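# Sort small circuit boards by length into two bins

## Task

Put every small circuit board into one of the two green bins, with all the long boards together in one bin and all the short boards together in the other, then open the grippers so nothing is still held.

## Robot and tools

Robot: two 6-joint arms with parallel two-finger grippers, named left_arm and right_arm. The names do not describe image sides. left_arm's base sits at about (+0.041, +0.336, 0) m and right_arm's at about (-0.026, -0.301, 0) m, each turned slightly about z. The shared scene frame has its origin on the table surface midway between the arms, +z up, +x out across the table, and left_arm on the +y side.

Gripper geometry: the fingers extend along the gripper's +z axis and close along its y axis. The reported hand point (end_effector_position) lies between the finger pads, roughly 1 cm short of the fingertips. Reported hand positions can be somewhat wrong, especially with the arm stretched far.

execute_actions moves the robot. Its argument actions is a list containing at most one item. An empty list ({"actions": []}) changes nothing and just returns the state. A motion item is {"rows": [[...], ...], "steps": n}, with n from 1 to 15 (default 15). Each step lasts 1/30 s. One row is used per step, and the final row keeps being used if the rows run out. A wait item is {"steps": n} with no rows, n up to 300; it returns after that many steps counted from the previous result, and your thinking time counts toward it. The optional flag pictures (true/false) controls whether camera images come back; by default they do. A refused call sends nothing to the robot.

Each row is a single flat list of 14 numbers covering both arms, always all 14 even if one arm stays still: left_arm's waist, shoulder, elbow, wrist pitch, wrist yaw, wrist roll, opening, then the same seven for right_arm. The six joint values are absolute target angles in radians, in the same form as the Joint positions line, not offsets. Nominal ranges per arm: waist -2.618 to 3.054, shoulder 0.000 to 3.142, elbow 0.000 to 3.142, wrist pitch -1.571 to 1.571, wrist yaw -1.571 to 1.571, wrist roll -2.094 to 2.094. The true ends may be up to 0.036 rad off either way. A target more than 0.036 rad beyond a stated end, and farther out than the joint's last reported angle, gets the whole call refused. A target beyond the real end is clipped there, and a 'joint sent to its limit' line may appear (possibly referring to an earlier, still-running action); its absence does not prove there is room left. The opening is an absolute value from -1 (closed) to +1 (fully open, pads about 0.094 m apart).

Motion is rate-limited: each step the sent target stays within a set distance of the measured angle (waist 0.202, shoulder 0.258, elbow 0.238, wrist pitch 0.573, wrist yaw and roll 0.522 rad), and if the targets would shift the hand more than 70 mm from where it is, all are pulled back proportionally. So distant goals take several actions. Between calls the arms keep heading toward the last row sent until everything has nearly stopped or a step is HELD; after that, only a new action moves them further. Fingers already closing or opening continue.

Result lines: the state line gives, per arm, end_effector_position (m) and end_effector_quat_wxyz in the scene frame. Joint positions and Joint velocities list each arm's six joints (rad, rad/s) plus the pad gap (m, m/s). grip_measured is the measured opening on the command's -1..1 scale; each gripper's reading may be off by about 1 mm, constant within a scene. 'joint command not followed' means a clearance check altered or blocked some joint targets on some steps; the rest of the row still ran. HELD marks steps where all or part of your row was not sent. MOTOR HOT warns from 75 °C; OVER-TEMPERATURE FAULT lines report that an arm was stopped (at 90 °C for 10 s, or at 100 °C the arm goes limp and drops). Holding loads heats motors, so do not hold parts longer than needed.

Gripping: away from the extremes, the fingers go to where grip_measured would equal the commanded number. To keep hold of a part, command an opening below the current grip_measured; about 0.03 below holds firmly, a smaller gap holds more gently. Pad force tops out near 50 to 62 N and is weaker on very thin parts (under about 2 mm). Expect occasional brief tugs on a held board or nudges to loose objects, so check grasps.

zoom_image gives a closer look at part of a camera's most recent full image: camera is one of cam_head_left, cam_head_right, cam_left_wrist, cam_right_wrist (all 504x504), and region is [x0, y0, x1, y1] in pixels from the top-left, at most 504 by 504. Calibration (pinhole plus radial distortion, K, D and T_world_to_cam) is supplied per camera; wrist camera poses follow their arm's joint readings, and all calibrations may be slightly off.



Avoid: knocking or placing anything off the table (task fails), dropping or slipping boards, slamming, hard pushes against the table or objects, and letting the two arms collide or press on each other. Move smoothly and release both grippers at the end.

Each tool is called after "Emit:" in YAML: its name, and indented under it one key for each argument.

## Session

Emit:
execute_actions:
  actions: []

Scene clock: 0.00 s of 6800.00 s.
left_arm: end_effector_position=(+0.3296, +0.3537, +0.3623) grip_measured=+1.000 end_effector_quat_wxyz=(+0.445, -0.498, +0.640, -0.381) | right_arm: end_effector_position=(+0.3414, -0.0709, +0.3181) grip_measured=+1.000 end_effector_quat_wxyz=(-0.463, +0.714, -0.448, +0.274)
Joint positions: left_arm=[ 0.021  0.817  1.118 -0.629  0.234 -1.29   0.094] | right_arm=[ 0.735  1.346  1.293 -0.384  0.117 -1.49   0.094]
Joint velocities: left_arm=[-0.012 -0.012 -0.012  0.007 -0.037 -0.022  0.   ] | right_arm=[-0.002 -0.012  0.002 -0.051 -0.037 -0.007  0.   ]

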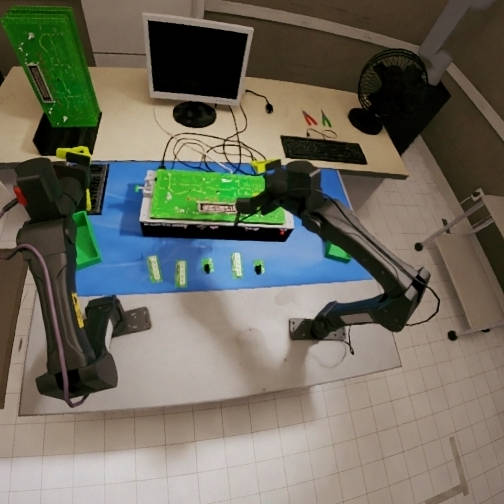

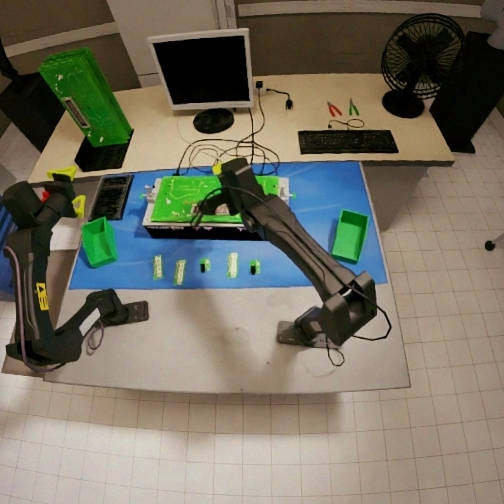

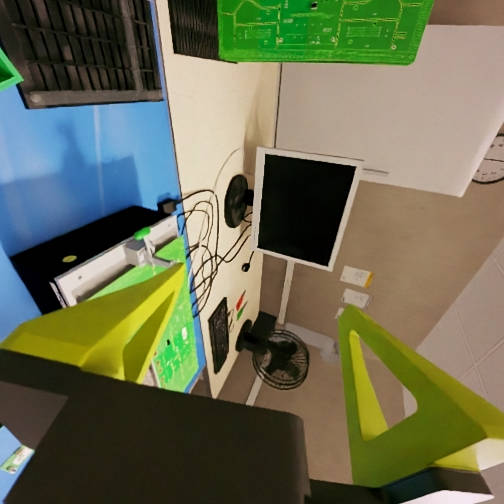

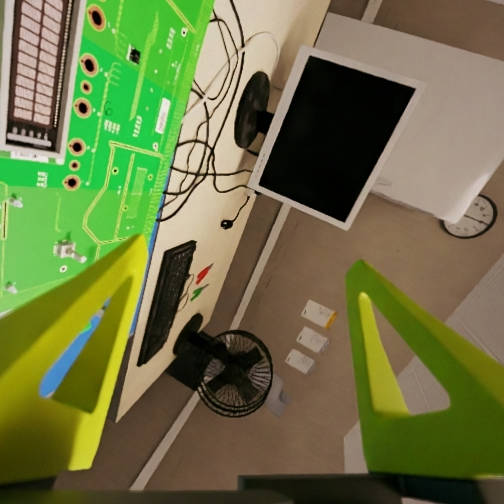

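Emit:
zoom_image:
  camera: "cam_head_right"
  region: [60, 190, 380, 310]

Emit:
zoom_image:
  camera: "cam_head_left"
  region: [120, 230, 300, 300]

Region (60, 190, 380, 310) of cam_head_right's 504x504 image, scaled by 1.575, with more detail than that image has; it fills the top 189 rows of this view, and the rest is white.

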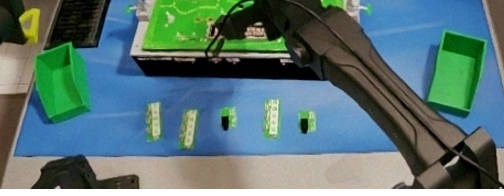

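Region (120, 230, 300, 300) of cam_head_left's 504x504 image, scaled by 2.800, with more detail than that image has.

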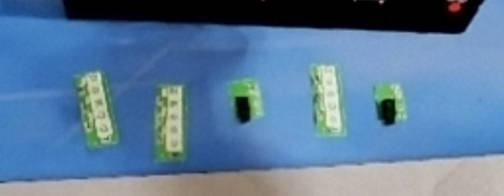

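Emit:
execute_actions:
  actions:
    - {"rows":[[-0.608,1.286,0.953,-1.238,0,-0.43,1,0.813,1.726,1.363,-1.208,0,0.683,1]]}
  pictures: false

Emit:
execute_actions:
  actions:
    - {"steps":45}

Scene clock: 5.63 s of 6800.00 s.
left_arm: end_effector_position=(+0.2570, +0.2440, +0.1025) grip_measured=+1.000 end_effector_quat_wxyz=(+0.050, -0.116, +0.991, -0.054) | right_arm: end_effector_position=(+0.2547, -0.0773, +0.1148) grip_measured=+1.000 end_effector_quat_wxyz=(+0.107, -0.542, +0.834, -0.003)
Joint positions: left_arm=[-0.551  1.299  0.961 -1.093  0.049 -0.608  0.094] | right_arm=[ 0.814  1.705  1.375 -1.029  0.029 -0.471  0.094]
Joint velocities: left_arm=[-1.502  0.374 -0.33  -0.872  0.022  1.136  0.   ] | right_arm=[ 0.017  0.212 -0.105 -1.165 -0.11   2.747  0.   ]
Steps of this call (steps 1 to 90: nothing new was sent; then 2.13 s passed at rest; steps 91 to 105: all 15 steps of this action). Readings (joint positions):
91: left_arm=[0.010 0.824 1.116 -0.644 0.220 -1.266] | right_arm=[0.738 1.358 1.301 -0.412 0.114 -1.456]
92: left_arm=[-0.013 0.837 1.115 -0.668 0.204 -1.233] | right_arm=[0.745 1.380 1.318 -0.452 0.107 -1.409]
94: left_arm=[-0.063 0.885 1.100 -0.725 0.179 -1.166] | right_arm=[0.761 1.444 1.334 -0.526 0.091 -1.320]
98: left_arm=[-0.180 1.028 1.053 -0.853 0.128 -1.004] | right_arm=[0.784 1.608 1.336 -0.719 0.063 -1.115]
105: the state above

Scene clock: 7.13 s of 6800.00 s.
left_arm: end_effector_position=(+0.2214, +0.2519, +0.0960) grip_measured=+1.000 end_effector_quat_wxyz=(-0.006, -0.002, +1.000, -0.004) | right_arm: end_effector_position=(+0.2176, -0.1018, +0.0977) grip_measured=+1.000 end_effector_quat_wxyz=(+0.005, -0.005, +1.000, +0.001)
Joint positions: left_arm=[-0.611  1.305  0.95  -1.224  0.013 -0.437  0.094] | right_arm=[ 0.814  1.732  1.36  -1.19   0.004  0.673  0.094]
Joint velocities: left_arm=[-0.002  0.002 -0.012  0.022  0.051  0.081  0.   ] | right_arm=[-0.002 -0.012 -0.002 -0.037 -0.037 -0.066  0.   ]
Steps of this call (steps 1 to 45: the robot went on to your last target). Readings (joint positions):
1: left_arm=[-0.590 1.306 0.953 -1.122 0.049 -0.573] | right_arm=[0.814 1.713 1.372 -1.064 0.024 -0.374]
2: left_arm=[-0.607 1.306 0.950 -1.147 0.048 -0.544] | right_arm=[0.814 1.720 1.367 -1.093 0.020 -0.276]
4: left_arm=[-0.611 1.305 0.950 -1.180 0.038 -0.505] | right_arm=[0.814 1.730 1.361 -1.134 0.015 -0.081]
8: left_arm=[-0.611 1.305 0.950 -1.208 0.023 -0.465] | right_arm=[0.814 1.732 1.360 -1.172 0.010 0.302]
45: the state above
All arms were judged still, so your last target was given up. Only a new action makes them travel on or press farther. Fingers that are still opening or closing keep moving.
camera_calibration (this result's frames):
cam_left_wrist: T_world_to_cam=[[0.256318, -0.964726, -0.0600359, 0.200126], [-0.787364, -0.244416, 0.565968, 0.207621], [-0.560678, -0.0977978, -0.822239, 0.355819], [0, 0, 0, 1]] pos_world=[0.311677, 0.278611, 0.187076]
cam_right_wrist: T_world_to_cam=[[0.186815, -0.982277, 0.0152699, -0.143502], [-0.658529, -0.113678, 0.74392, 0.0675957], [-0.729, -0.149031, -0.668094, 0.31103], [0, 0, 0, 1]] pos_world=[0.298063, -0.086921, 0.159703]

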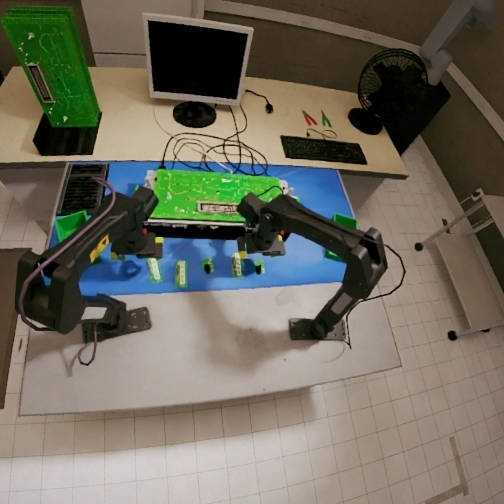

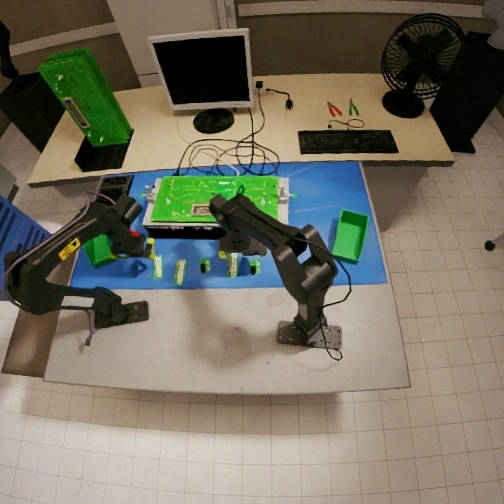

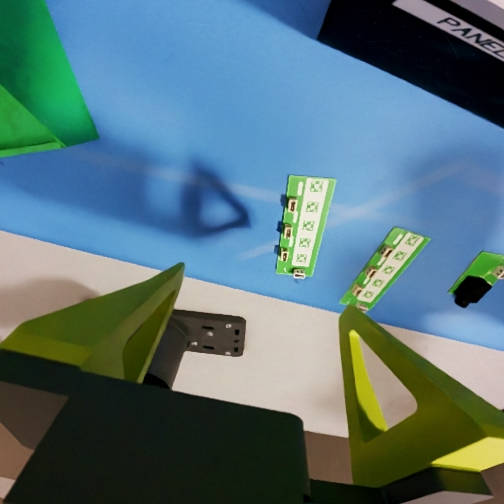

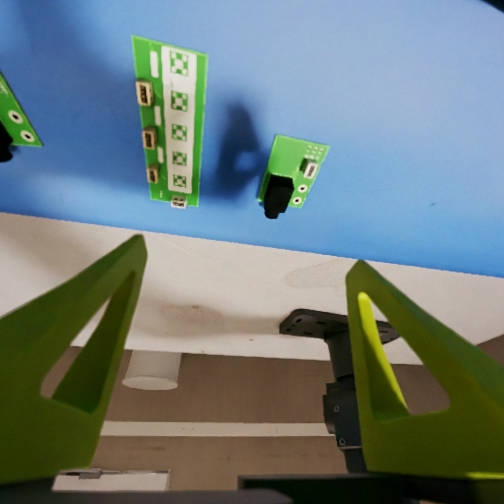

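Emit:
execute_actions:
  actions:
    - {"rows":[[-0.766,1.41,0.775,-0.917,0,-0.824,0.3,0.733,1.73,1.088,-0.921,0,0.55,0.3]]}
  pictures: false

Emit:
execute_actions:
  actions:
    - {"steps":25}

Scene clock: 10.67 s of 6800.00 s.
left_arm: end_effector_position=(+0.2127, +0.2211, +0.0313) grip_measured=+0.303 end_effector_quat_wxyz=(-0.012, -0.108, +0.994, +0.002) | right_arm: end_effector_position=(+0.2093, -0.1363, +0.0297) grip_measured=+0.302 end_effector_quat_wxyz=(-0.012, -0.023, +1.000, -0.010)
Joint positions: left_arm=[-0.765  1.421  0.773 -0.944  0.012 -0.802  0.061] | right_arm=[ 0.74   1.737  1.085 -0.95   0.005  0.563  0.061]
Joint velocities: left_arm=[ 0.002  0.012  0.007  0.154 -0.007 -0.081 -0.   ] | right_arm=[-0.002  0.002  0.002  0.11  -0.037 -0.022 -0.001]
Steps of this call (steps 1 to 90: nothing new was sent; then 0.03 s passed at rest; steps 91 to 105: all 15 steps of this action). Readings (joint positions):
91: left_arm=[-0.632 1.310 0.931 -1.191 0.002 -0.494] | right_arm=[0.807 1.725 1.326 -1.145 0.000 0.656]
92: left_arm=[-0.677 1.323 0.894 -1.128 -0.002 -0.560] | right_arm=[0.791 1.711 1.260 -1.076 -0.003 0.636]
94: left_arm=[-0.748 1.380 0.825 -1.045 0.007 -0.650] | right_arm=[0.763 1.702 1.155 -1.022 0.009 0.594]
98: left_arm=[-0.765 1.421 0.773 -0.993 0.012 -0.748] | right_arm=[0.743 1.722 1.097 -0.981 0.005 0.574]
105: the state above

Scene clock: 11.50 s of 6800.00 s.
left_arm: end_effector_position=(+0.2149, +0.2197, +0.0312) grip_measured=+0.303 end_effector_quat_wxyz=(-0.008, -0.115, +0.993, -0.001) | right_arm: end_effector_position=(+0.2113, -0.1349, +0.0296) grip_measured=+0.302 end_effector_quat_wxyz=(-0.008, -0.025, +1.000, -0.008)
Joint positions: left_arm=[-0.765  1.421  0.773 -0.934  0.012 -0.816  0.061] | right_arm=[ 0.74   1.737  1.085 -0.94   0.005  0.56   0.061]
Joint velocities: left_arm=[ 0.002 -0.002 -0.007  0.007  0.022 -0.066 -0.   ] | right_arm=[-0.012 -0.002 -0.007 -0.007  0.007 -0.007  0.   ]
Steps of this call (steps 1 to 25: the robot went on to your last target). Readings (joint positions):
1: left_arm=[-0.765 1.421 0.773 -0.942 0.012 -0.804] | right_arm=[0.740 1.737 1.085 -0.947 0.005 0.562]
2: left_arm=[-0.765 1.421 0.773 -0.940 0.012 -0.807] | right_arm=[0.740 1.737 1.085 -0.946 0.005 0.562]
4: left_arm=[-0.765 1.421 0.773 -0.937 0.012 -0.810] | right_arm=[0.740 1.737 1.085 -0.943 0.005 0.561]
8: left_arm=[-0.765 1.421 0.773 -0.935 0.012 -0.814] | right_arm=[0.740 1.737 1.085 -0.941 0.005 0.561]
25: the state above
camera_calibration (this result's frames):
cam_left_wrist: T_world_to_cam=[[0.464439, -0.882978, -0.0681566, 0.1044], [-0.710141, -0.417299, 0.567064, 0.252664], [-0.529147, -0.214966, -0.820849, 0.314649], [0, 0, 0, 1]] pos_world=[0.297435, 0.265258, 0.122118]
cam_right_wrist: T_world_to_cam=[[0.22505, -0.973935, 0.0283346, -0.181117], [-0.635601, -0.124705, 0.761879, 0.103455], [-0.738488, -0.189471, -0.647099, 0.251926], [0, 0, 0, 1]] pos_world=[0.29256, -0.115763, 0.0893327]

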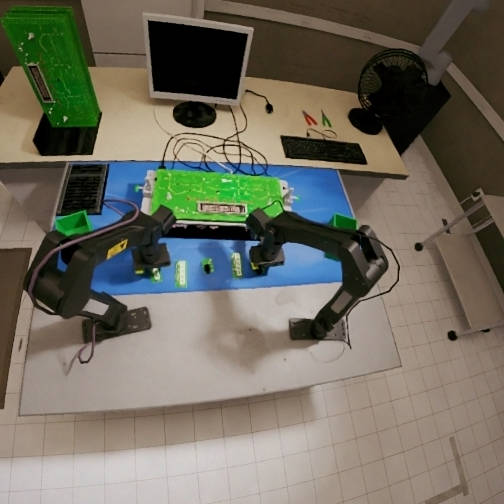

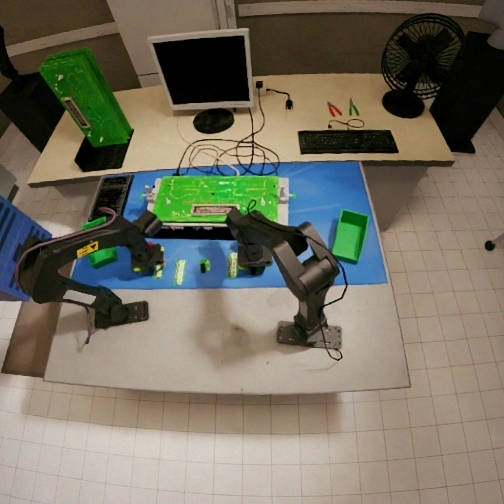

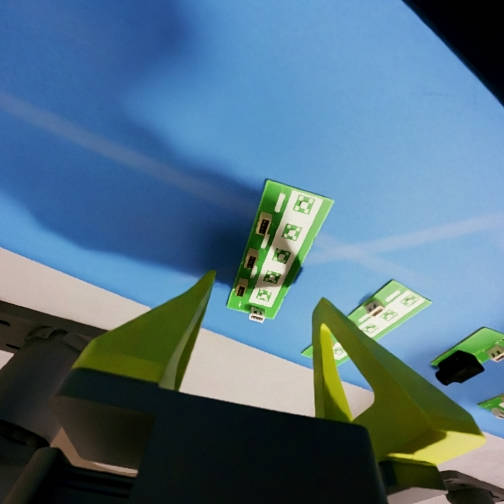

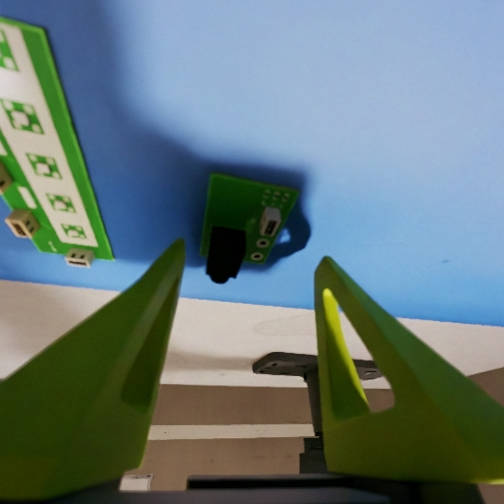

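Emit:
execute_actions:
  actions:
    - {"rows":[[-0.766,1.43,0.75,-0.87,0,-0.824,0.3,0.733,1.745,1.065,-0.88,0,0.55,0.3],[-0.766,1.43,0.75,-0.87,0,-0.824,0.3,0.733,1.745,1.065,-0.88,0,0.55,0.3],[-0.766,1.43,0.75,-0.87,0,-0.824,0.3,0.733,1.745,1.065,-0.88,0,0.55,0.3],[-0.766,1.43,0.75,-0.87,0,-0.824,0.3,0.733,1.745,1.065,-0.88,0,0.55,0.3],[-0.766,1.455,0.723,-0.812,0,-0.824,0.3,0.733,1.76,1.043,-0.826,0,0.55,0.3]]}
  pictures: false

Emit:
execute_actions:
  actions:
    - {"steps":15}

Scene clock: 13.57 s of 6800.00 s.
left_arm: end_effector_position=(+0.2228, +0.2144, +0.0185) grip_measured=+0.303 end_effector_quat_wxyz=(+0.006, -0.115, +0.993, -0.013) | right_arm: end_effector_position=(+0.2131, -0.1331, +0.0175) grip_measured=+0.301 end_effector_quat_wxyz=(-0.003, -0.025, +1.000, -0.002)
Joint positions: left_arm=[-0.765  1.447  0.738 -0.836  0.012 -0.817  0.061] | right_arm=[ 0.739  1.754  1.052 -0.876  0.001  0.558  0.061]
Joint velocities: left_arm=[-0.002 -0.002  0.002  0.11   0.051  0.007 -0.   ] | right_arm=[-0.007 -0.012  0.012 -0.037  0.022  0.081  0.001]
Steps of this call (steps 1 to 15: the robot went on to your last target; steps 16 to 47: nothing new was sent; steps 48 to 62: all 15 steps of this action). Readings (joint positions):
48: left_arm=[-0.765 1.421 0.773 -0.930 0.012 -0.816] | right_arm=[0.740 1.737 1.083 -0.935 0.005 0.560]
49: left_arm=[-0.765 1.421 0.771 -0.921 0.012 -0.816] | right_arm=[0.740 1.737 1.080 -0.927 0.005 0.560]
51: left_arm=[-0.765 1.421 0.770 -0.908 0.012 -0.816] | right_arm=[0.740 1.740 1.074 -0.916 0.005 0.560]
55: left_arm=[-0.765 1.439 0.748 -0.859 0.012 -0.816] | right_arm=[0.740 1.753 1.052 -0.878 0.003 0.559]
62: the state above

Scene clock: 14.07 s of 6800.00 s.
left_arm: end_effector_position=(+0.2243, +0.2134, +0.0185) grip_measured=+0.303 end_effector_quat_wxyz=(+0.009, -0.115, +0.993, -0.016) | right_arm: end_effector_position=(+0.2131, -0.1331, +0.0175) grip_measured=+0.301 end_effector_quat_wxyz=(-0.003, -0.025, +1.000, -0.002)
Joint positions: left_arm=[-0.765  1.447  0.738 -0.829  0.012 -0.817  0.061] | right_arm=[ 0.739  1.754  1.052 -0.876  0.001  0.558  0.061]
Joint velocities: left_arm=[ 0.012  0.002 -0.007 -0.022 -0.007 -0.007  0.002] | right_arm=[ 0.002  0.002  0.007 -0.007 -0.066 -0.022 -0.001]
Steps of this call (steps 1 to 15: the robot went on to your last target). Readings (joint positions):
1: left_arm=[-0.765 1.447 0.738 -0.834 0.012 -0.817] | right_arm=[0.739 1.754 1.052 -0.876 0.001 0.558]
2: left_arm=[-0.765 1.447 0.738 -0.833 0.012 -0.817] | right_arm=[0.739 1.754 1.052 -0.876 0.001 0.558]
4: left_arm=[-0.765 1.447 0.738 -0.831 0.012 -0.817] | right_arm=[0.739 1.754 1.052 -0.876 0.001 0.558]
8: left_arm=[-0.765 1.447 0.738 -0.829 0.012 -0.817] | right_arm=[0.739 1.754 1.052 -0.876 0.001 0.558]
15: the state above
All arms were judged still, so your last target was given up. Only a new action makes them travel on or press farther. Fingers that are still opening or closing keep moving.
camera_calibration (this result's frames):
cam_left_wrist: T_world_to_cam=[[0.466919, -0.883823, -0.0290259, 0.0925116], [-0.730597, -0.404048, 0.55043, 0.266036], [-0.498211, -0.2358, -0.834377, 0.305608], [0, 0, 0, 1]] pos_world=[0.303427, 0.261318, 0.111243]
cam_right_wrist: T_world_to_cam=[[0.226258, -0.973865, 0.0198747, -0.179483], [-0.642682, -0.13392, 0.754337, 0.11446], [-0.731961, -0.183448, -0.656186, 0.245279], [0, 0, 0, 1]] pos_world=[0.293706, -0.114468, 0.0781741]

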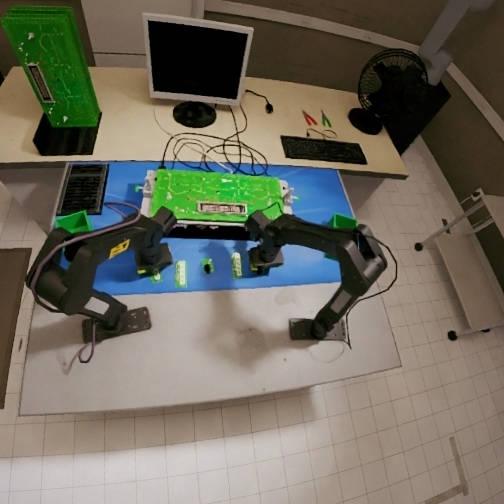

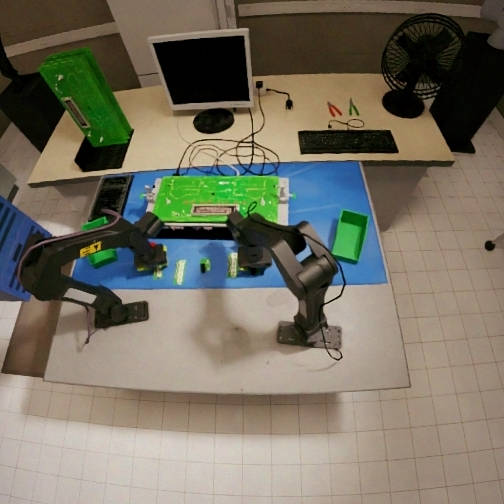

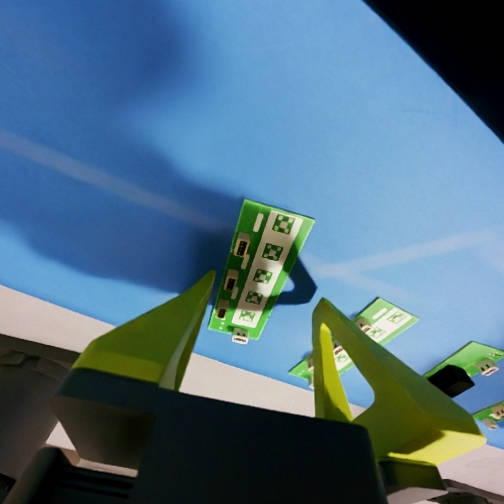

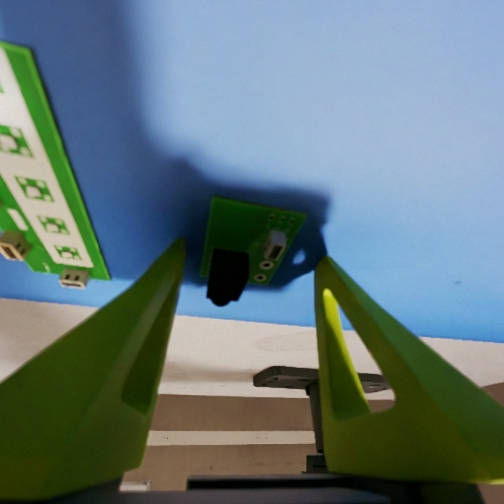

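Emit:
execute_actions:
  actions:
    - {"rows":[[-0.75,1.48,0.70,-0.81,0,-0.81,0.3,0.733,1.755,1.05,-0.87,0,0.55,-0.6]]}
  pictures: false

Emit:
execute_actions:
  actions:
    - {"steps":10}

Scene clock: 15.23 s of 6800.00 s.
left_arm: end_effector_position=(+0.2219, +0.2169, +0.0125) grip_measured=+0.303 end_effector_quat_wxyz=(+0.002, -0.118, +0.993, -0.009) | right_arm: end_effector_position=(+0.2132, -0.1288, +0.0188) grip_measured=-0.598 end_effector_quat_wxyz=(-0.003, -0.026, +1.000, +0.008)
Joint positions: left_arm=[-0.758  1.463  0.726 -0.819  0.012 -0.816  0.061] | right_arm=[ 0.74   1.752  1.055 -0.871 -0.017  0.557  0.019]
Joint velocities: left_arm=[ 0.002 -0.007  0.002 -0.066 -0.037  0.007 -0.001] | right_arm=[ 0.012  0.007 -0.017 -0.081  0.022  0.022 -0.   ]
Steps of this call (steps 1 to 20: nothing new was sent; steps 21 to 35: all 15 steps of this action). Readings (joint positions):
21: left_arm=[-0.764 1.448 0.736 -0.827 0.012 -0.817] | right_arm=[0.739 1.754 1.052 -0.875 -0.002 0.558]
22: left_arm=[-0.762 1.453 0.733 -0.824 0.012 -0.817] | right_arm=[0.739 1.754 1.052 -0.873 -0.007 0.558]
24: left_arm=[-0.758 1.463 0.726 -0.822 0.013 -0.816] | right_arm=[0.741 1.750 1.056 -0.872 -0.021 0.558]
28: left_arm=[-0.758 1.463 0.726 -0.819 0.012 -0.816] | right_arm=[0.740 1.752 1.055 -0.871 -0.017 0.557]
35: the state above

Scene clock: 15.57 s of 6800.00 s.
left_arm: end_effector_position=(+0.2219, +0.2169, +0.0125) grip_measured=+0.303 end_effector_quat_wxyz=(+0.002, -0.118, +0.993, -0.009) | right_arm: end_effector_position=(+0.2132, -0.1288, +0.0188) grip_measured=-0.598 end_effector_quat_wxyz=(-0.003, -0.026, +1.000, +0.008)
Joint positions: left_arm=[-0.758  1.463  0.726 -0.819  0.012 -0.816  0.061] | right_arm=[ 0.74   1.752  1.055 -0.871 -0.017  0.557  0.019]
Joint velocities: left_arm=[ 0.007  0.007  0.002 -0.007  0.022  0.007 -0.001] | right_arm=[-0.012 -0.007 -0.022  0.007  0.007 -0.095  0.   ]
Steps of this call (steps 1 to 10: the robot went on to your last target). Readings (joint positions):
1: left_arm=[-0.758 1.463 0.726 -0.819 0.012 -0.816] | right_arm=[0.740 1.752 1.055 -0.871 -0.017 0.557]
2: left_arm=[-0.758 1.463 0.726 -0.819 0.012 -0.816] | right_arm=[0.740 1.752 1.055 -0.871 -0.017 0.557]
4: left_arm=[-0.758 1.463 0.726 -0.819 0.012 -0.816] | right_arm=[0.740 1.752 1.055 -0.871 -0.017 0.557]
8: left_arm=[-0.758 1.463 0.726 -0.819 0.012 -0.816] | right_arm=[0.740 1.752 1.055 -0.871 -0.017 0.557]
10: the state above
camera_calibration (this result's frames):
cam_left_wrist: T_world_to_cam=[[0.472031, -0.880376, -0.0460969, 0.0949116], [-0.71895, -0.414686, 0.557805, 0.26861], [-0.510194, -0.23016, -0.828691, 0.301562], [0, 0, 0, 1]] pos_world=[0.302171, 0.264354, 0.104445]
cam_right_wrist: T_world_to_cam=[[0.227359, -0.973811, -0.000597685, -0.175227], [-0.64116, -0.150156, 0.752574, 0.111734], [-0.732955, -0.170721, -0.658507, 0.248939], [0, 0, 0, 1]] pos_world=[0.29394, -0.111361, 0.0797353]

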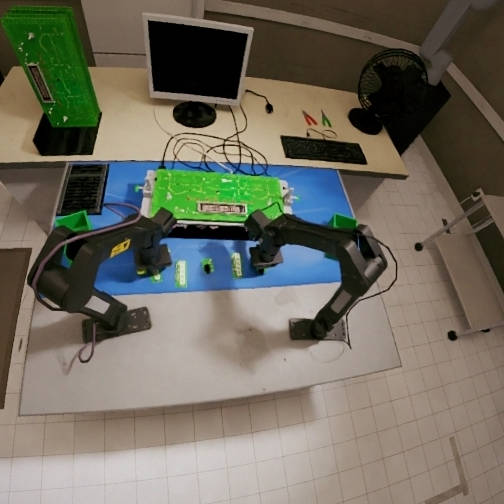

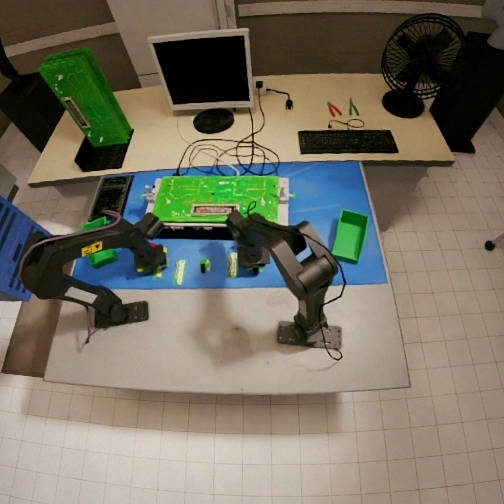

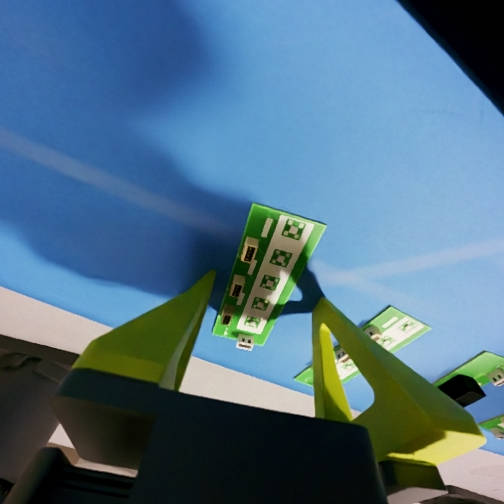

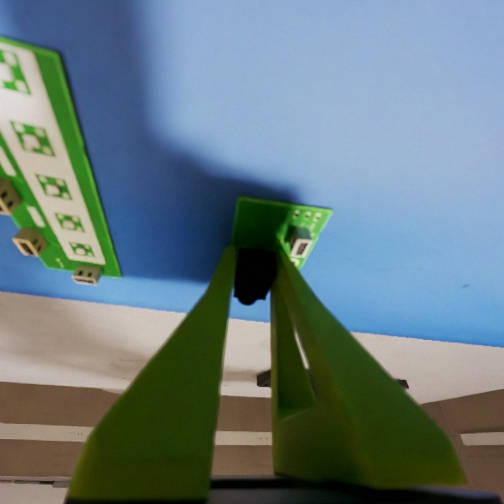

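Right finger rode over the board, but I can grip the black part. Left: close slowly while pressing.

Emit:
execute_actions:
  actions:
    - {"rows":[[-0.75,1.48,0.70,-0.81,0,-0.81,0.2,0.733,1.755,1.05,-0.87,0,0.55,-0.7],[-0.75,1.48,0.70,-0.81,0,-0.81,0.1,0.733,1.755,1.05,-0.87,0,0.55,-0.75],[-0.75,1.48,0.70,-0.81,0,-0.81,0.05,0.733,1.755,1.05,-0.87,0,0.55,-0.8],[-0.75,1.48,0.70,-0.81,0,-0.81,0.0,0.733,1.755,1.05,-0.87,0,0.55,-0.85],[-0.75,1.48,0.70,-0.81,0,-0.81,-0.05,0.733,1.755,1.05,-0.87,0,0.55,-0.85],[-0.75,1.48,0.70,-0.81,0,-0.81,-0.1,0.733,1.755,1.05,-0.87,0,0.55,-0.85],[-0.75,1.48,0.70,-0.81,0,-0.81,-0.14,0.733,1.755,1.05,-0.87,0,0.55,-0.85],[-0.75,1.48,0.70,-0.81,0,-0.81,-0.18,0.733,1.755,1.05,-0.87,0,0.55,-0.85],[-0.75,1.48,0.70,-0.81,0,-0.81,-0.22,0.733,1.755,1.05,-0.87,0,0.55,-0.85],[-0.75,1.48,0.70,-0.81,0,-0.81,-0.26,0.733,1.755,1.05,-0.87,0,0.55,-0.85],[-0.75,1.48,0.70,-0.81,0,-0.81,-0.3,0.733,1.755,1.05,-0.87,0,0.55,-0.85]]}

Scene clock: 17.73 s of 6800.00 s.
left_arm: end_effector_position=(+0.2221, +0.2173, +0.0125) grip_measured=-0.291 end_effector_quat_wxyz=(+0.002, -0.118, +0.993, -0.009) | right_arm: end_effector_position=(+0.2133, -0.1291, +0.0188) grip_measured=-0.713 end_effector_quat_wxyz=(-0.003, -0.026, +1.000, +0.007)
Joint positions: left_arm=[-0.757  1.463  0.726 -0.819  0.011 -0.816  0.033] | right_arm=[ 0.74   1.752  1.055 -0.872 -0.015  0.557  0.013]
Joint velocities: left_arm=[-0.002 -0.007  0.002 -0.037  0.037 -0.022  0.   ] | right_arm=[-0.007  0.002 -0.007  0.066  0.11   0.022  0.   ]
Steps of this call (steps 1 to 15: the robot went on to your last target; steps 16 to 50: nothing new was sent; steps 51 to 65: all 15 steps of this action). Readings (joint positions):
51: left_arm=[-0.758 1.463 0.726 -0.819 0.011 -0.816] | right_arm=[0.740 1.752 1.055 -0.872 -0.016 0.557]
52: left_arm=[-0.757 1.463 0.726 -0.819 0.011 -0.816] | right_arm=[0.740 1.752 1.055 -0.872 -0.015 0.557]
54: left_arm=[-0.757 1.463 0.726 -0.819 0.011 -0.816] | right_arm=[0.740 1.752 1.055 -0.872 -0.015 0.557]
58: left_arm=[-0.757 1.463 0.726 -0.819 0.011 -0.816] | right_arm=[0.740 1.752 1.055 -0.872 -0.015 0.557]
65: the state above
camera_calibration (this result's frames):
cam_left_wrist: T_world_to_cam=[[0.47276, -0.879946, -0.046827, 0.0948736], [-0.719089, -0.415962, 0.556674, 0.269258], [-0.509322, -0.229501, -0.82941, 0.301438], [0, 0, 0, 1]] pos_world=[0.302297, 0.264665, 0.104569]
cam_right_wrist: T_world_to_cam=[[0.227726, -0.973725, 0.000959702, -0.175611], [-0.64153, -0.149293, 0.75243, 0.111939], [-0.732517, -0.171963, -0.658671, 0.248695], [0, 0, 0, 1]] pos_world=[0.293976, -0.111518, 0.0797507]

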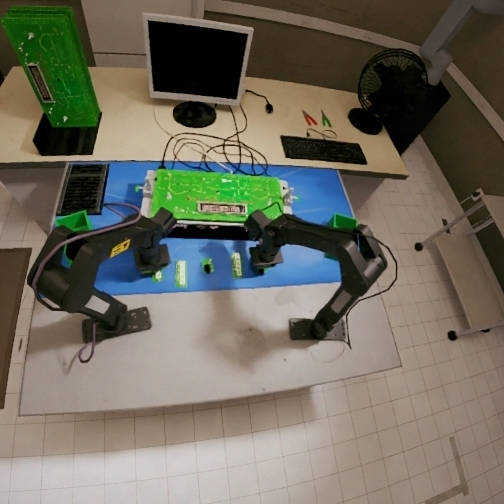

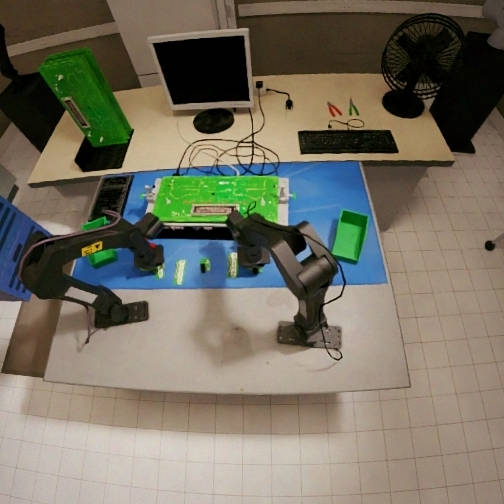

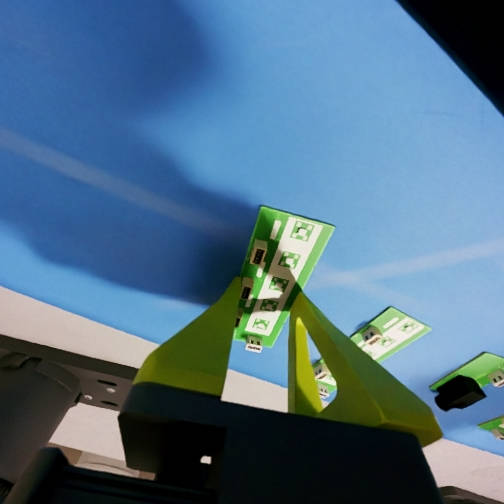

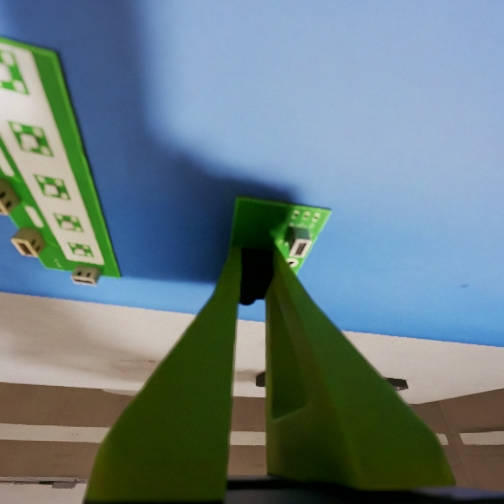

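Tighten, then lift.

Emit:
execute_actions:
  actions:
    - {"rows":[[-0.75,1.48,0.70,-0.81,0,-0.81,-0.33,0.733,1.755,1.05,-0.87,0,0.55,-0.76],[-0.75,1.48,0.70,-0.81,0,-0.81,-0.33,0.733,1.755,1.05,-0.87,0,0.55,-0.76],[-0.75,1.48,0.70,-0.81,0,-0.81,-0.33,0.733,1.755,1.05,-0.87,0,0.55,-0.76],[-0.75,1.48,0.70,-0.81,0,-0.81,-0.33,0.733,1.755,1.05,-0.87,0,0.55,-0.76],[-0.75,1.44,0.75,-0.87,0,-0.81,-0.33,0.733,1.74,1.08,-0.92,0,0.55,-0.76],[-0.75,1.42,0.78,-0.93,0,-0.81,-0.33,0.733,1.73,1.11,-0.96,0,0.55,-0.76],[-0.75,1.40,0.81,-0.99,0,-0.81,-0.33,0.733,1.72,1.15,-1.01,0,0.55,-0.76],[-0.75,1.38,0.85,-1.05,0,-0.81,-0.33,0.733,1.71,1.19,-1.06,0,0.55,-0.76],[-0.75,1.36,0.89,-1.11,0,-0.81,-0.33,0.733,1.70,1.23,-1.11,0,0.55,-0.76],[-0.75,1.34,0.93,-1.17,0,-0.81,-0.33,0.733,1.69,1.27,-1.16,0,0.55,-0.76],[-0.75,1.32,0.98,-1.24,0,-0.81,-0.33,0.733,1.68,1.31,-1.21,0,0.55,-0.76],[-0.75,1.31,1.04,-1.31,0,-0.81,-0.33,0.733,1.67,1.36,-1.27,0,0.55,-0.76],[-0.75,1.30,1.10,-1.38,0,-0.81,-0.33,0.733,1.66,1.41,-1.33,0,0.55,-0.76]]}

Scene clock: 20.10 s of 6800.00 s.
left_arm: end_effector_position=(+0.2358, +0.2083, +0.1219) grip_measured=-0.316 end_effector_quat_wxyz=(+0.037, -0.118, +0.992, -0.038) | right_arm: end_effector_position=(+0.2242, -0.1206, +0.1074) grip_measured=-0.713 end_effector_quat_wxyz=(+0.002, -0.028, +1.000, +0.012)
Joint positions: left_arm=[-0.757  1.322  1.06  -1.204  0.011 -0.816  0.032] | right_arm=[ 0.74   1.698  1.359 -1.216 -0.019  0.553  0.013]
Joint velocities: left_arm=[-0.017 -0.481  0.955 -0.696 -0.007 -0.022  0.   ] | right_arm=[-0.002 -0.471  0.891 -0.374  0.081  0.037  0.   ]
Steps of this call (steps 1 to 15: the robot went on to your last target; steps 16 to 56: nothing new was sent; steps 57 to 71: all 15 steps of this action). Readings (joint positions):
57: left_arm=[-0.757 1.463 0.726 -0.819 0.011 -0.816] | right_arm=[0.740 1.752 1.055 -0.872 -0.015 0.557]
58: left_arm=[-0.757 1.463 0.726 -0.819 0.011 -0.816] | right_arm=[0.740 1.752 1.055 -0.872 -0.015 0.557]
60: left_arm=[-0.757 1.463 0.726 -0.819 0.011 -0.816] | right_arm=[0.740 1.752 1.055 -0.872 -0.015 0.557]
64: left_arm=[-0.757 1.444 0.757 -0.897 0.011 -0.816] | right_arm=[0.740 1.752 1.095 -0.940 -0.011 0.557]
71: the state above
camera_calibration (this result's frames):
cam_left_wrist: T_world_to_cam=[[0.473302, -0.880299, 0.0325326, 0.0758929], [-0.759895, -0.389328, 0.52056, 0.222998], [-0.445583, -0.271104, -0.853205, 0.393618], [0, 0, 0, 1]] pos_world=[0.308925, 0.260339, 0.217284]
cam_right_wrist: T_world_to_cam=[[0.231869, -0.972721, -0.00714759, -0.16982], [-0.647654, -0.159857, 0.744977, 0.0544893], [-0.725797, -0.168108, -0.667052, 0.316368], [0, 0, 0, 1]] pos_world=[0.304285, -0.103293, 0.169227]

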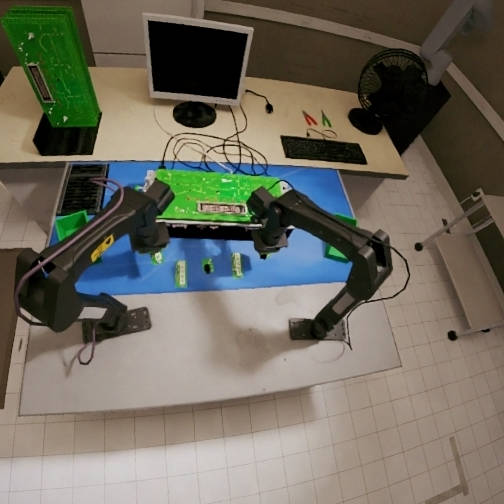

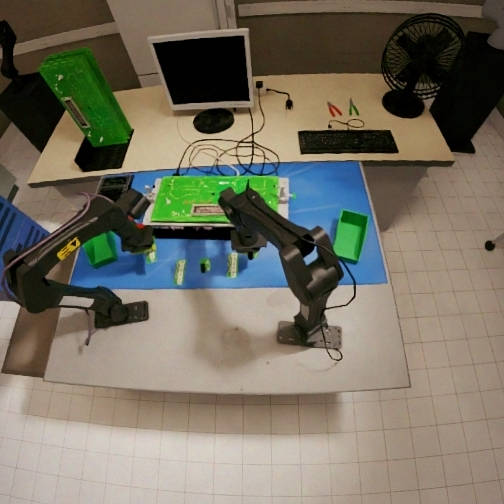

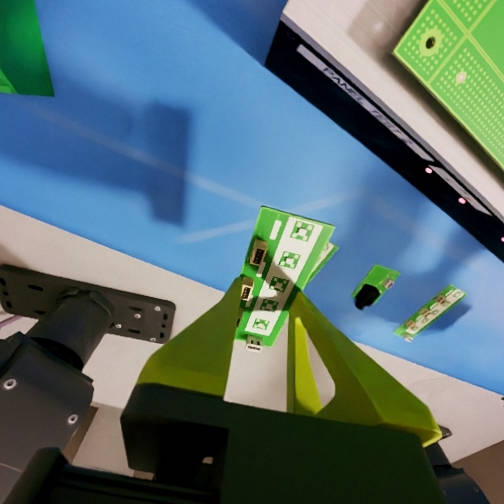

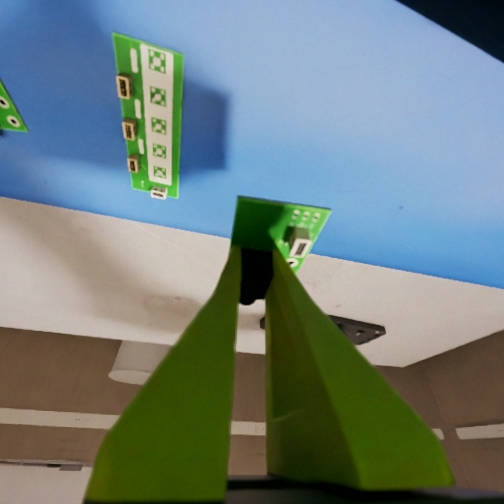

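Emit:
execute_actions:
  actions:
    - {"rows":[[0.32,1.712,1.485,-1.33,0,0.1,-0.345,-0.329,2.045,1.92,-1.44,0,-0.2,-0.76]]}
  pictures: false

Emit:
execute_actions:
  actions:
    - {"steps":35}

Scene clock: 21.77 s of 6800.00 s.
left_arm: end_effector_position=(+0.3360, +0.4408, +0.1214) grip_measured=-0.328 end_effector_quat_wxyz=(-0.004, -0.154, +0.988, -0.007) | right_arm: end_effector_position=(+0.2966, -0.1671, +0.1353) grip_measured=-0.713 end_effector_quat_wxyz=(-0.106, -0.135, +0.967, +0.187)
Joint positions: left_arm=[ 0.165  1.736  1.459 -1.304  0.012  0.035  0.032] | right_arm=[ 0.327  2.033  1.836 -1.575 -0.386 -0.12   0.013]
Joint velocities: left_arm=[ 2.073 -0.012  0.007 -0.051  0.037  0.33  -0.001] | right_arm=[-0.364  0.012  0.002 -0.022 -0.608 -0.388  0.   ]
Steps of this call (steps 1 to 30: the robot went on to your last target; steps 31 to 35: nothing new was sent; steps 36 to 50: all 15 steps of this action). Readings (joint positions):
36: left_arm=[-0.734 1.324 1.124 -1.384 0.021 -0.754] | right_arm=[0.722 1.692 1.439 -1.351 -0.017 0.487]
37: left_arm=[-0.684 1.380 1.184 -1.407 0.025 -0.674] | right_arm=[0.684 1.751 1.512 -1.396 -0.024 0.403]
39: left_arm=[-0.579 1.513 1.309 -1.389 0.025 -0.526] | right_arm=[0.585 1.884 1.647 -1.400 -0.023 0.251]
43: left_arm=[-0.342 1.706 1.453 -1.318 0.026 -0.191] | right_arm=[0.445 2.017 1.819 -1.549 -0.201 0.031]
50: the state above

Scene clock: 22.93 s of 6800.00 s.
left_arm: end_effector_position=(+0.3116, +0.4866, +0.1216) grip_measured=-0.328 end_effector_quat_wxyz=(-0.012, -0.203, +0.979, -0.002) | right_arm: end_effector_position=(+0.3116, -0.2046, +0.1384) grip_measured=-0.714 end_effector_quat_wxyz=(-0.076, -0.136, +0.962, +0.226)
Joint positions: left_arm=[ 0.323  1.736  1.459 -1.318 -0.004  0.093  0.032] | right_arm=[ 0.187  2.033  1.833 -1.575 -0.44  -0.27   0.013]
Joint velocities: left_arm=[-0.027 -0.012 -0.007 -0.022 -0.022 -0.037  0.001] | right_arm=[-0.002  0.002  0.002  0.066 -0.007 -0.081 -0.001]
Steps of this call (steps 1 to 35: the robot went on to your last target). Readings (joint positions):
1: left_arm=[0.234 1.736 1.459 -1.304 0.008 0.046] | right_arm=[0.314 2.033 1.836 -1.575 -0.405 -0.132]
2: left_arm=[0.291 1.736 1.459 -1.304 0.001 0.054] | right_arm=[0.302 2.033 1.837 -1.575 -0.422 -0.143]
4: left_arm=[0.349 1.736 1.459 -1.307 -0.013 0.065] | right_arm=[0.279 2.033 1.841 -1.575 -0.453 -0.160]
8: left_arm=[0.334 1.736 1.459 -1.314 -0.010 0.080] | right_arm=[0.211 2.033 1.841 -1.575 -0.410 -0.189]
35: the state above
camera_calibration (this result's frames):
cam_left_wrist: T_world_to_cam=[[0.613468, -0.786377, -0.0725829, 0.208447], [-0.619892, -0.536449, 0.572675, 0.410672], [-0.489275, -0.306324, -0.816563, 0.528841], [0, 0, 0, 1]] pos_world=[0.385446, 0.546219, 0.21178]
cam_right_wrist: T_world_to_cam=[[0.393681, -0.801886, -0.449437, -0.225876], [-0.441472, -0.593774, 0.672707, -0.0685201], [-0.806299, -0.0664183, -0.587768, 0.421218], [0, 0, 0, 1]] pos_world=[0.398301, -0.193836, 0.192155]

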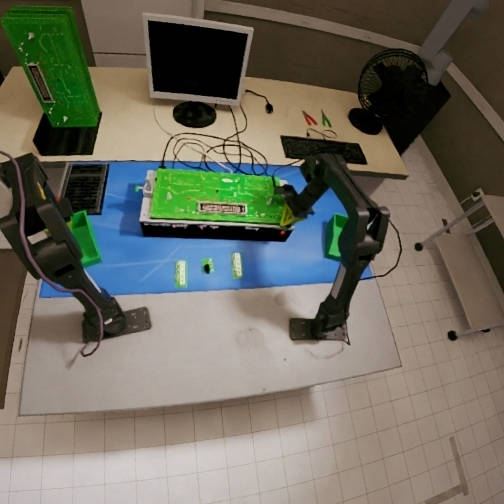

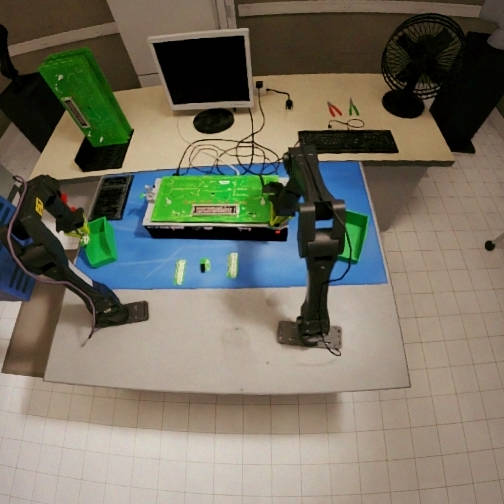

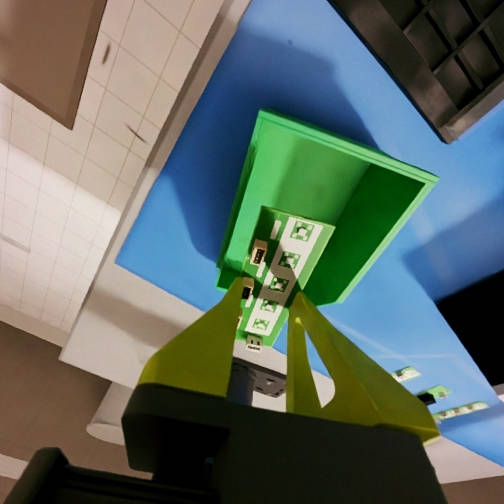

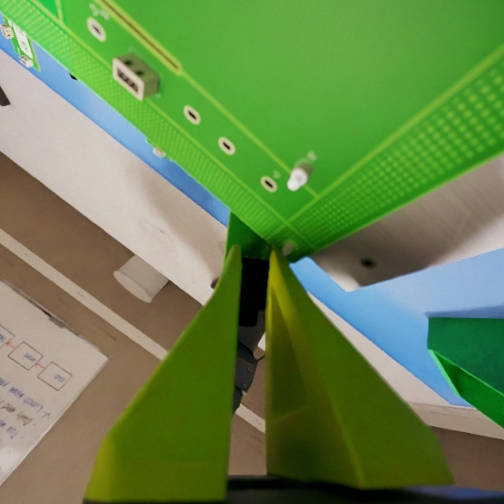

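Emit:
execute_actions:
  actions:
    - {"rows":[[0.24,1.72,1.47,-1.31,0,0.1,-0.355,0.25,1.55,1.31,-1.4,0,-0.2,-0.76]]}
  pictures: false

Emit:
execute_actions:
  actions:
    - {"rows":[[0.24,1.75,1.25,-1.05,0,0.1,-0.355,-0.329,1.55,1.31,-1.34,0,-0.2,-0.76]]}
  pictures: false

Emit:
execute_actions:
  actions:
    - {"rows":[[0.24,1.75,1.25,-1.05,0,0.1,-0.355,-0.329,2.045,1.93,-1.44,0,-0.2,-0.76]]}
  pictures: false

Emit:
execute_actions:
  actions:
    - {"steps":15}

Scene clock: 25.00 s of 6800.00 s.
left_arm: end_effector_position=(+0.3240, +0.4616, +0.1215) grip_measured=-0.336 end_effector_quat_wxyz=(-0.011, -0.160, +0.987, -0.004) | right_arm: end_effector_position=(+0.2144, -0.2672, +0.1371) grip_measured=-0.714 end_effector_quat_wxyz=(-0.046, -0.164, +0.985, +0.012)
Joint positions: left_arm=[ 0.236  1.736  1.459 -1.318  0.002  0.094  0.031] | right_arm=[ 0.25   1.547  1.315 -1.432 -0.02  -0.212  0.013]
Joint velocities: left_arm=[-0.017  0.007  0.002  0.066  0.051 -0.051  0.   ] | right_arm=[-0.002  0.002 -0.012  0.081  0.051  0.022  0.   ]
Steps of this call (steps 1 to 15: the robot went on to your last target; steps 16 to 47: nothing new was sent; steps 48 to 62: all 15 steps of this action). Readings (joint positions):
48: left_arm=[0.315 1.736 1.459 -1.318 -0.007 0.093] | right_arm=[0.201 1.997 1.784 -1.554 -0.407 -0.264]
49: left_arm=[0.300 1.736 1.459 -1.318 -0.009 0.093] | right_arm=[0.215 1.930 1.685 -1.510 -0.322 -0.252]
51: left_arm=[0.261 1.736 1.459 -1.318 -0.006 0.093] | right_arm=[0.242 1.773 1.503 -1.467 -0.205 -0.236]
55: left_arm=[0.235 1.736 1.459 -1.318 0.002 0.094] | right_arm=[0.250 1.553 1.327 -1.475 -0.084 -0.221]
62: the state above

Scene clock: 25.50 s of 6800.00 s.
left_arm: end_effector_position=(+0.3217, +0.4606, +0.0609) grip_measured=-0.336 end_effector_quat_wxyz=(-0.012, -0.160, +0.987, -0.004) | right_arm: end_effector_position=(+0.2094, -0.4203, +0.1341) grip_measured=-0.714 end_effector_quat_wxyz=(-0.008, +0.130, +0.992, -0.001)
Joint positions: left_arm=[ 0.236  1.763  1.248 -1.081  0.002  0.094  0.031] | right_arm=[-0.338  1.554  1.314 -1.345  0.008 -0.208  0.013]
Joint velocities: left_arm=[-0.007  0.012  0.012  0.081  0.007 -0.081  0.   ] | right_arm=[-0.002 -0.002 -0.007 -0.051 -0.007 -0.022 -0.001]
Steps of this call (steps 1 to 15: all 15 steps of this action). Readings (joint positions):
1: left_arm=[0.236 1.730 1.431 -1.280 0.002 0.094] | right_arm=[0.228 1.547 1.314 -1.424 -0.029 -0.212]
2: left_arm=[0.236 1.721 1.382 -1.223 0.002 0.094] | right_arm=[0.175 1.547 1.314 -1.412 -0.033 -0.212]
4: left_arm=[0.236 1.733 1.300 -1.168 0.002 0.094] | right_arm=[0.033 1.550 1.314 -1.382 -0.026 -0.211]
8: left_arm=[0.236 1.764 1.248 -1.126 0.002 0.094] | right_arm=[-0.252 1.554 1.314 -1.349 -0.010 -0.210]
15: the state above

Scene clock: 26.00 s of 6800.00 s.
left_arm: end_effector_position=(+0.3236, +0.4615, +0.0609) grip_measured=-0.336 end_effector_quat_wxyz=(-0.008, -0.160, +0.987, -0.003) | right_arm: end_effector_position=(+0.3269, -0.4795, +0.1200) grip_measured=-0.714 end_effector_quat_wxyz=(-0.006, +0.130, +0.992, -0.002)
Joint positions: left_arm=[ 0.236  1.763  1.248 -1.072  0.002  0.094  0.031] | right_arm=[-0.338  2.072  1.904 -1.414  0.008 -0.208  0.013]
Joint velocities: left_arm=[ 0.017 -0.017  0.022  0.007  0.022  0.022  0.   ] | right_arm=[-0.017 -0.12   0.046 -0.081  0.022 -0.007  0.   ]
Steps of this call (steps 1 to 15: all 15 steps of this action). Readings (joint positions):
1: left_arm=[0.236 1.763 1.248 -1.079 0.002 0.094] | right_arm=[-0.338 1.588 1.352 -1.385 0.008 -0.208]
2: left_arm=[0.236 1.763 1.248 -1.077 0.002 0.094] | right_arm=[-0.338 1.657 1.436 -1.437 0.008 -0.208]
4: left_arm=[0.236 1.763 1.248 -1.075 0.002 0.094] | right_arm=[-0.338 1.826 1.611 -1.445 0.008 -0.208]
8: left_arm=[0.236 1.763 1.248 -1.073 0.002 0.094] | right_arm=[-0.338 2.074 1.864 -1.402 0.008 -0.208]
15: the state above

Scene clock: 26.50 s of 6800.00 s.
left_arm: end_effector_position=(+0.3237, +0.4615, +0.0609) grip_measured=-0.336 end_effector_quat_wxyz=(-0.008, -0.160, +0.987, -0.003) | right_arm: end_effector_position=(+0.3255, -0.4788, +0.1223) grip_measured=-0.714 end_effector_quat_wxyz=(-0.007, +0.130, +0.992, -0.002)
Joint positions: left_arm=[ 0.236  1.763  1.248 -1.072  0.002  0.094  0.031] | right_arm=[-0.338  2.067  1.906 -1.422  0.008 -0.208  0.013]
Joint velocities: left_arm=[-0.002 -0.002 -0.007  0.066  0.007 -0.022  0.   ] | right_arm=[ 0.002 -0.012  0.012  0.037 -0.007  0.037  0.   ]
Steps of this call (steps 1 to 15: the robot went on to your last target). Readings (joint positions):
1: left_arm=[0.236 1.763 1.248 -1.072 0.002 0.094] | right_arm=[-0.338 2.069 1.906 -1.415 0.008 -0.208]
2: left_arm=[0.236 1.763 1.248 -1.072 0.002 0.094] | right_arm=[-0.338 2.068 1.906 -1.416 0.008 -0.208]
4: left_arm=[0.236 1.763 1.248 -1.072 0.002 0.094] | right_arm=[-0.338 2.067 1.906 -1.419 0.008 -0.208]
8: left_arm=[0.236 1.763 1.248 -1.072 0.002 0.094] | right_arm=[-0.338 2.067 1.906 -1.421 0.008 -0.208]
15: the state above
All arms were judged still, so your last target was given up. Only a new action makes them travel on or press farther. Fingers that are still opening or closing keep moving.
camera_calibration (this result's frames):
cam_left_wrist: T_world_to_cam=[[0.542621, -0.837404, -0.0657073, 0.222902], [-0.669941, -0.478639, 0.567523, 0.42935], [-0.506696, -0.26393, -0.820731, 0.463875], [0, 0, 0, 1]] pos_world=[0.401732, 0.514593, 0.151697]
cam_right_wrist: T_world_to_cam=[[-0.0823315, -0.99643, 0.0186957, -0.453896], [-0.646703, 0.0676895, 0.759732, 0.158527], [-0.758285, 0.0504593, -0.649967, 0.452677], [0, 0, 0, 1]] pos_world=[0.408408, -0.485848, 0.182273]

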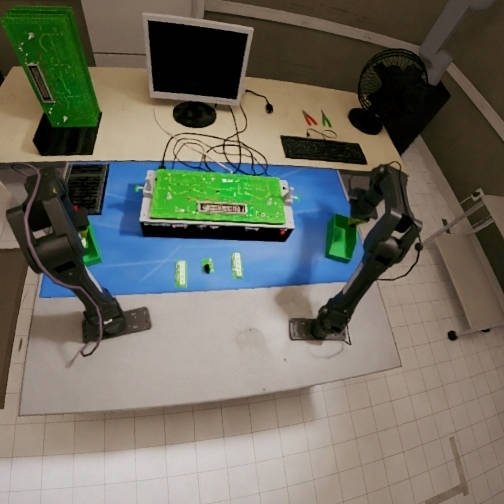

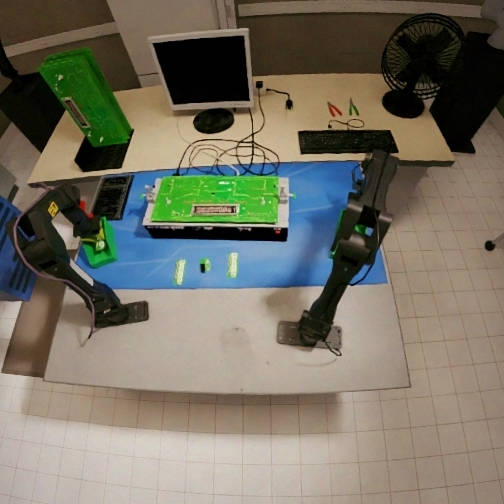

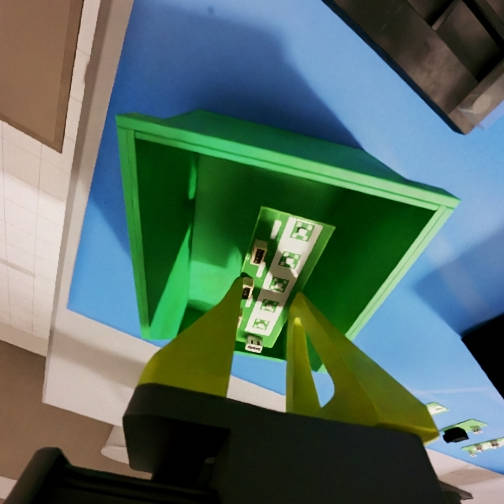

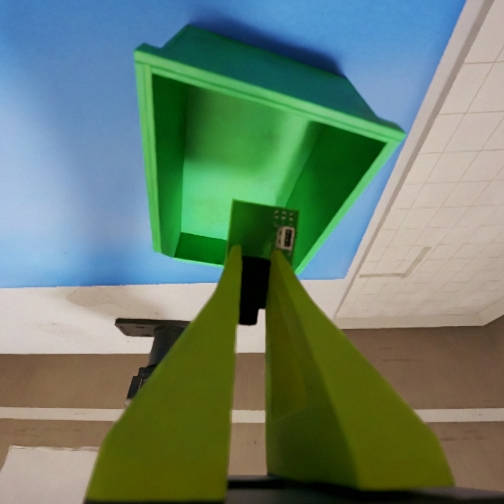

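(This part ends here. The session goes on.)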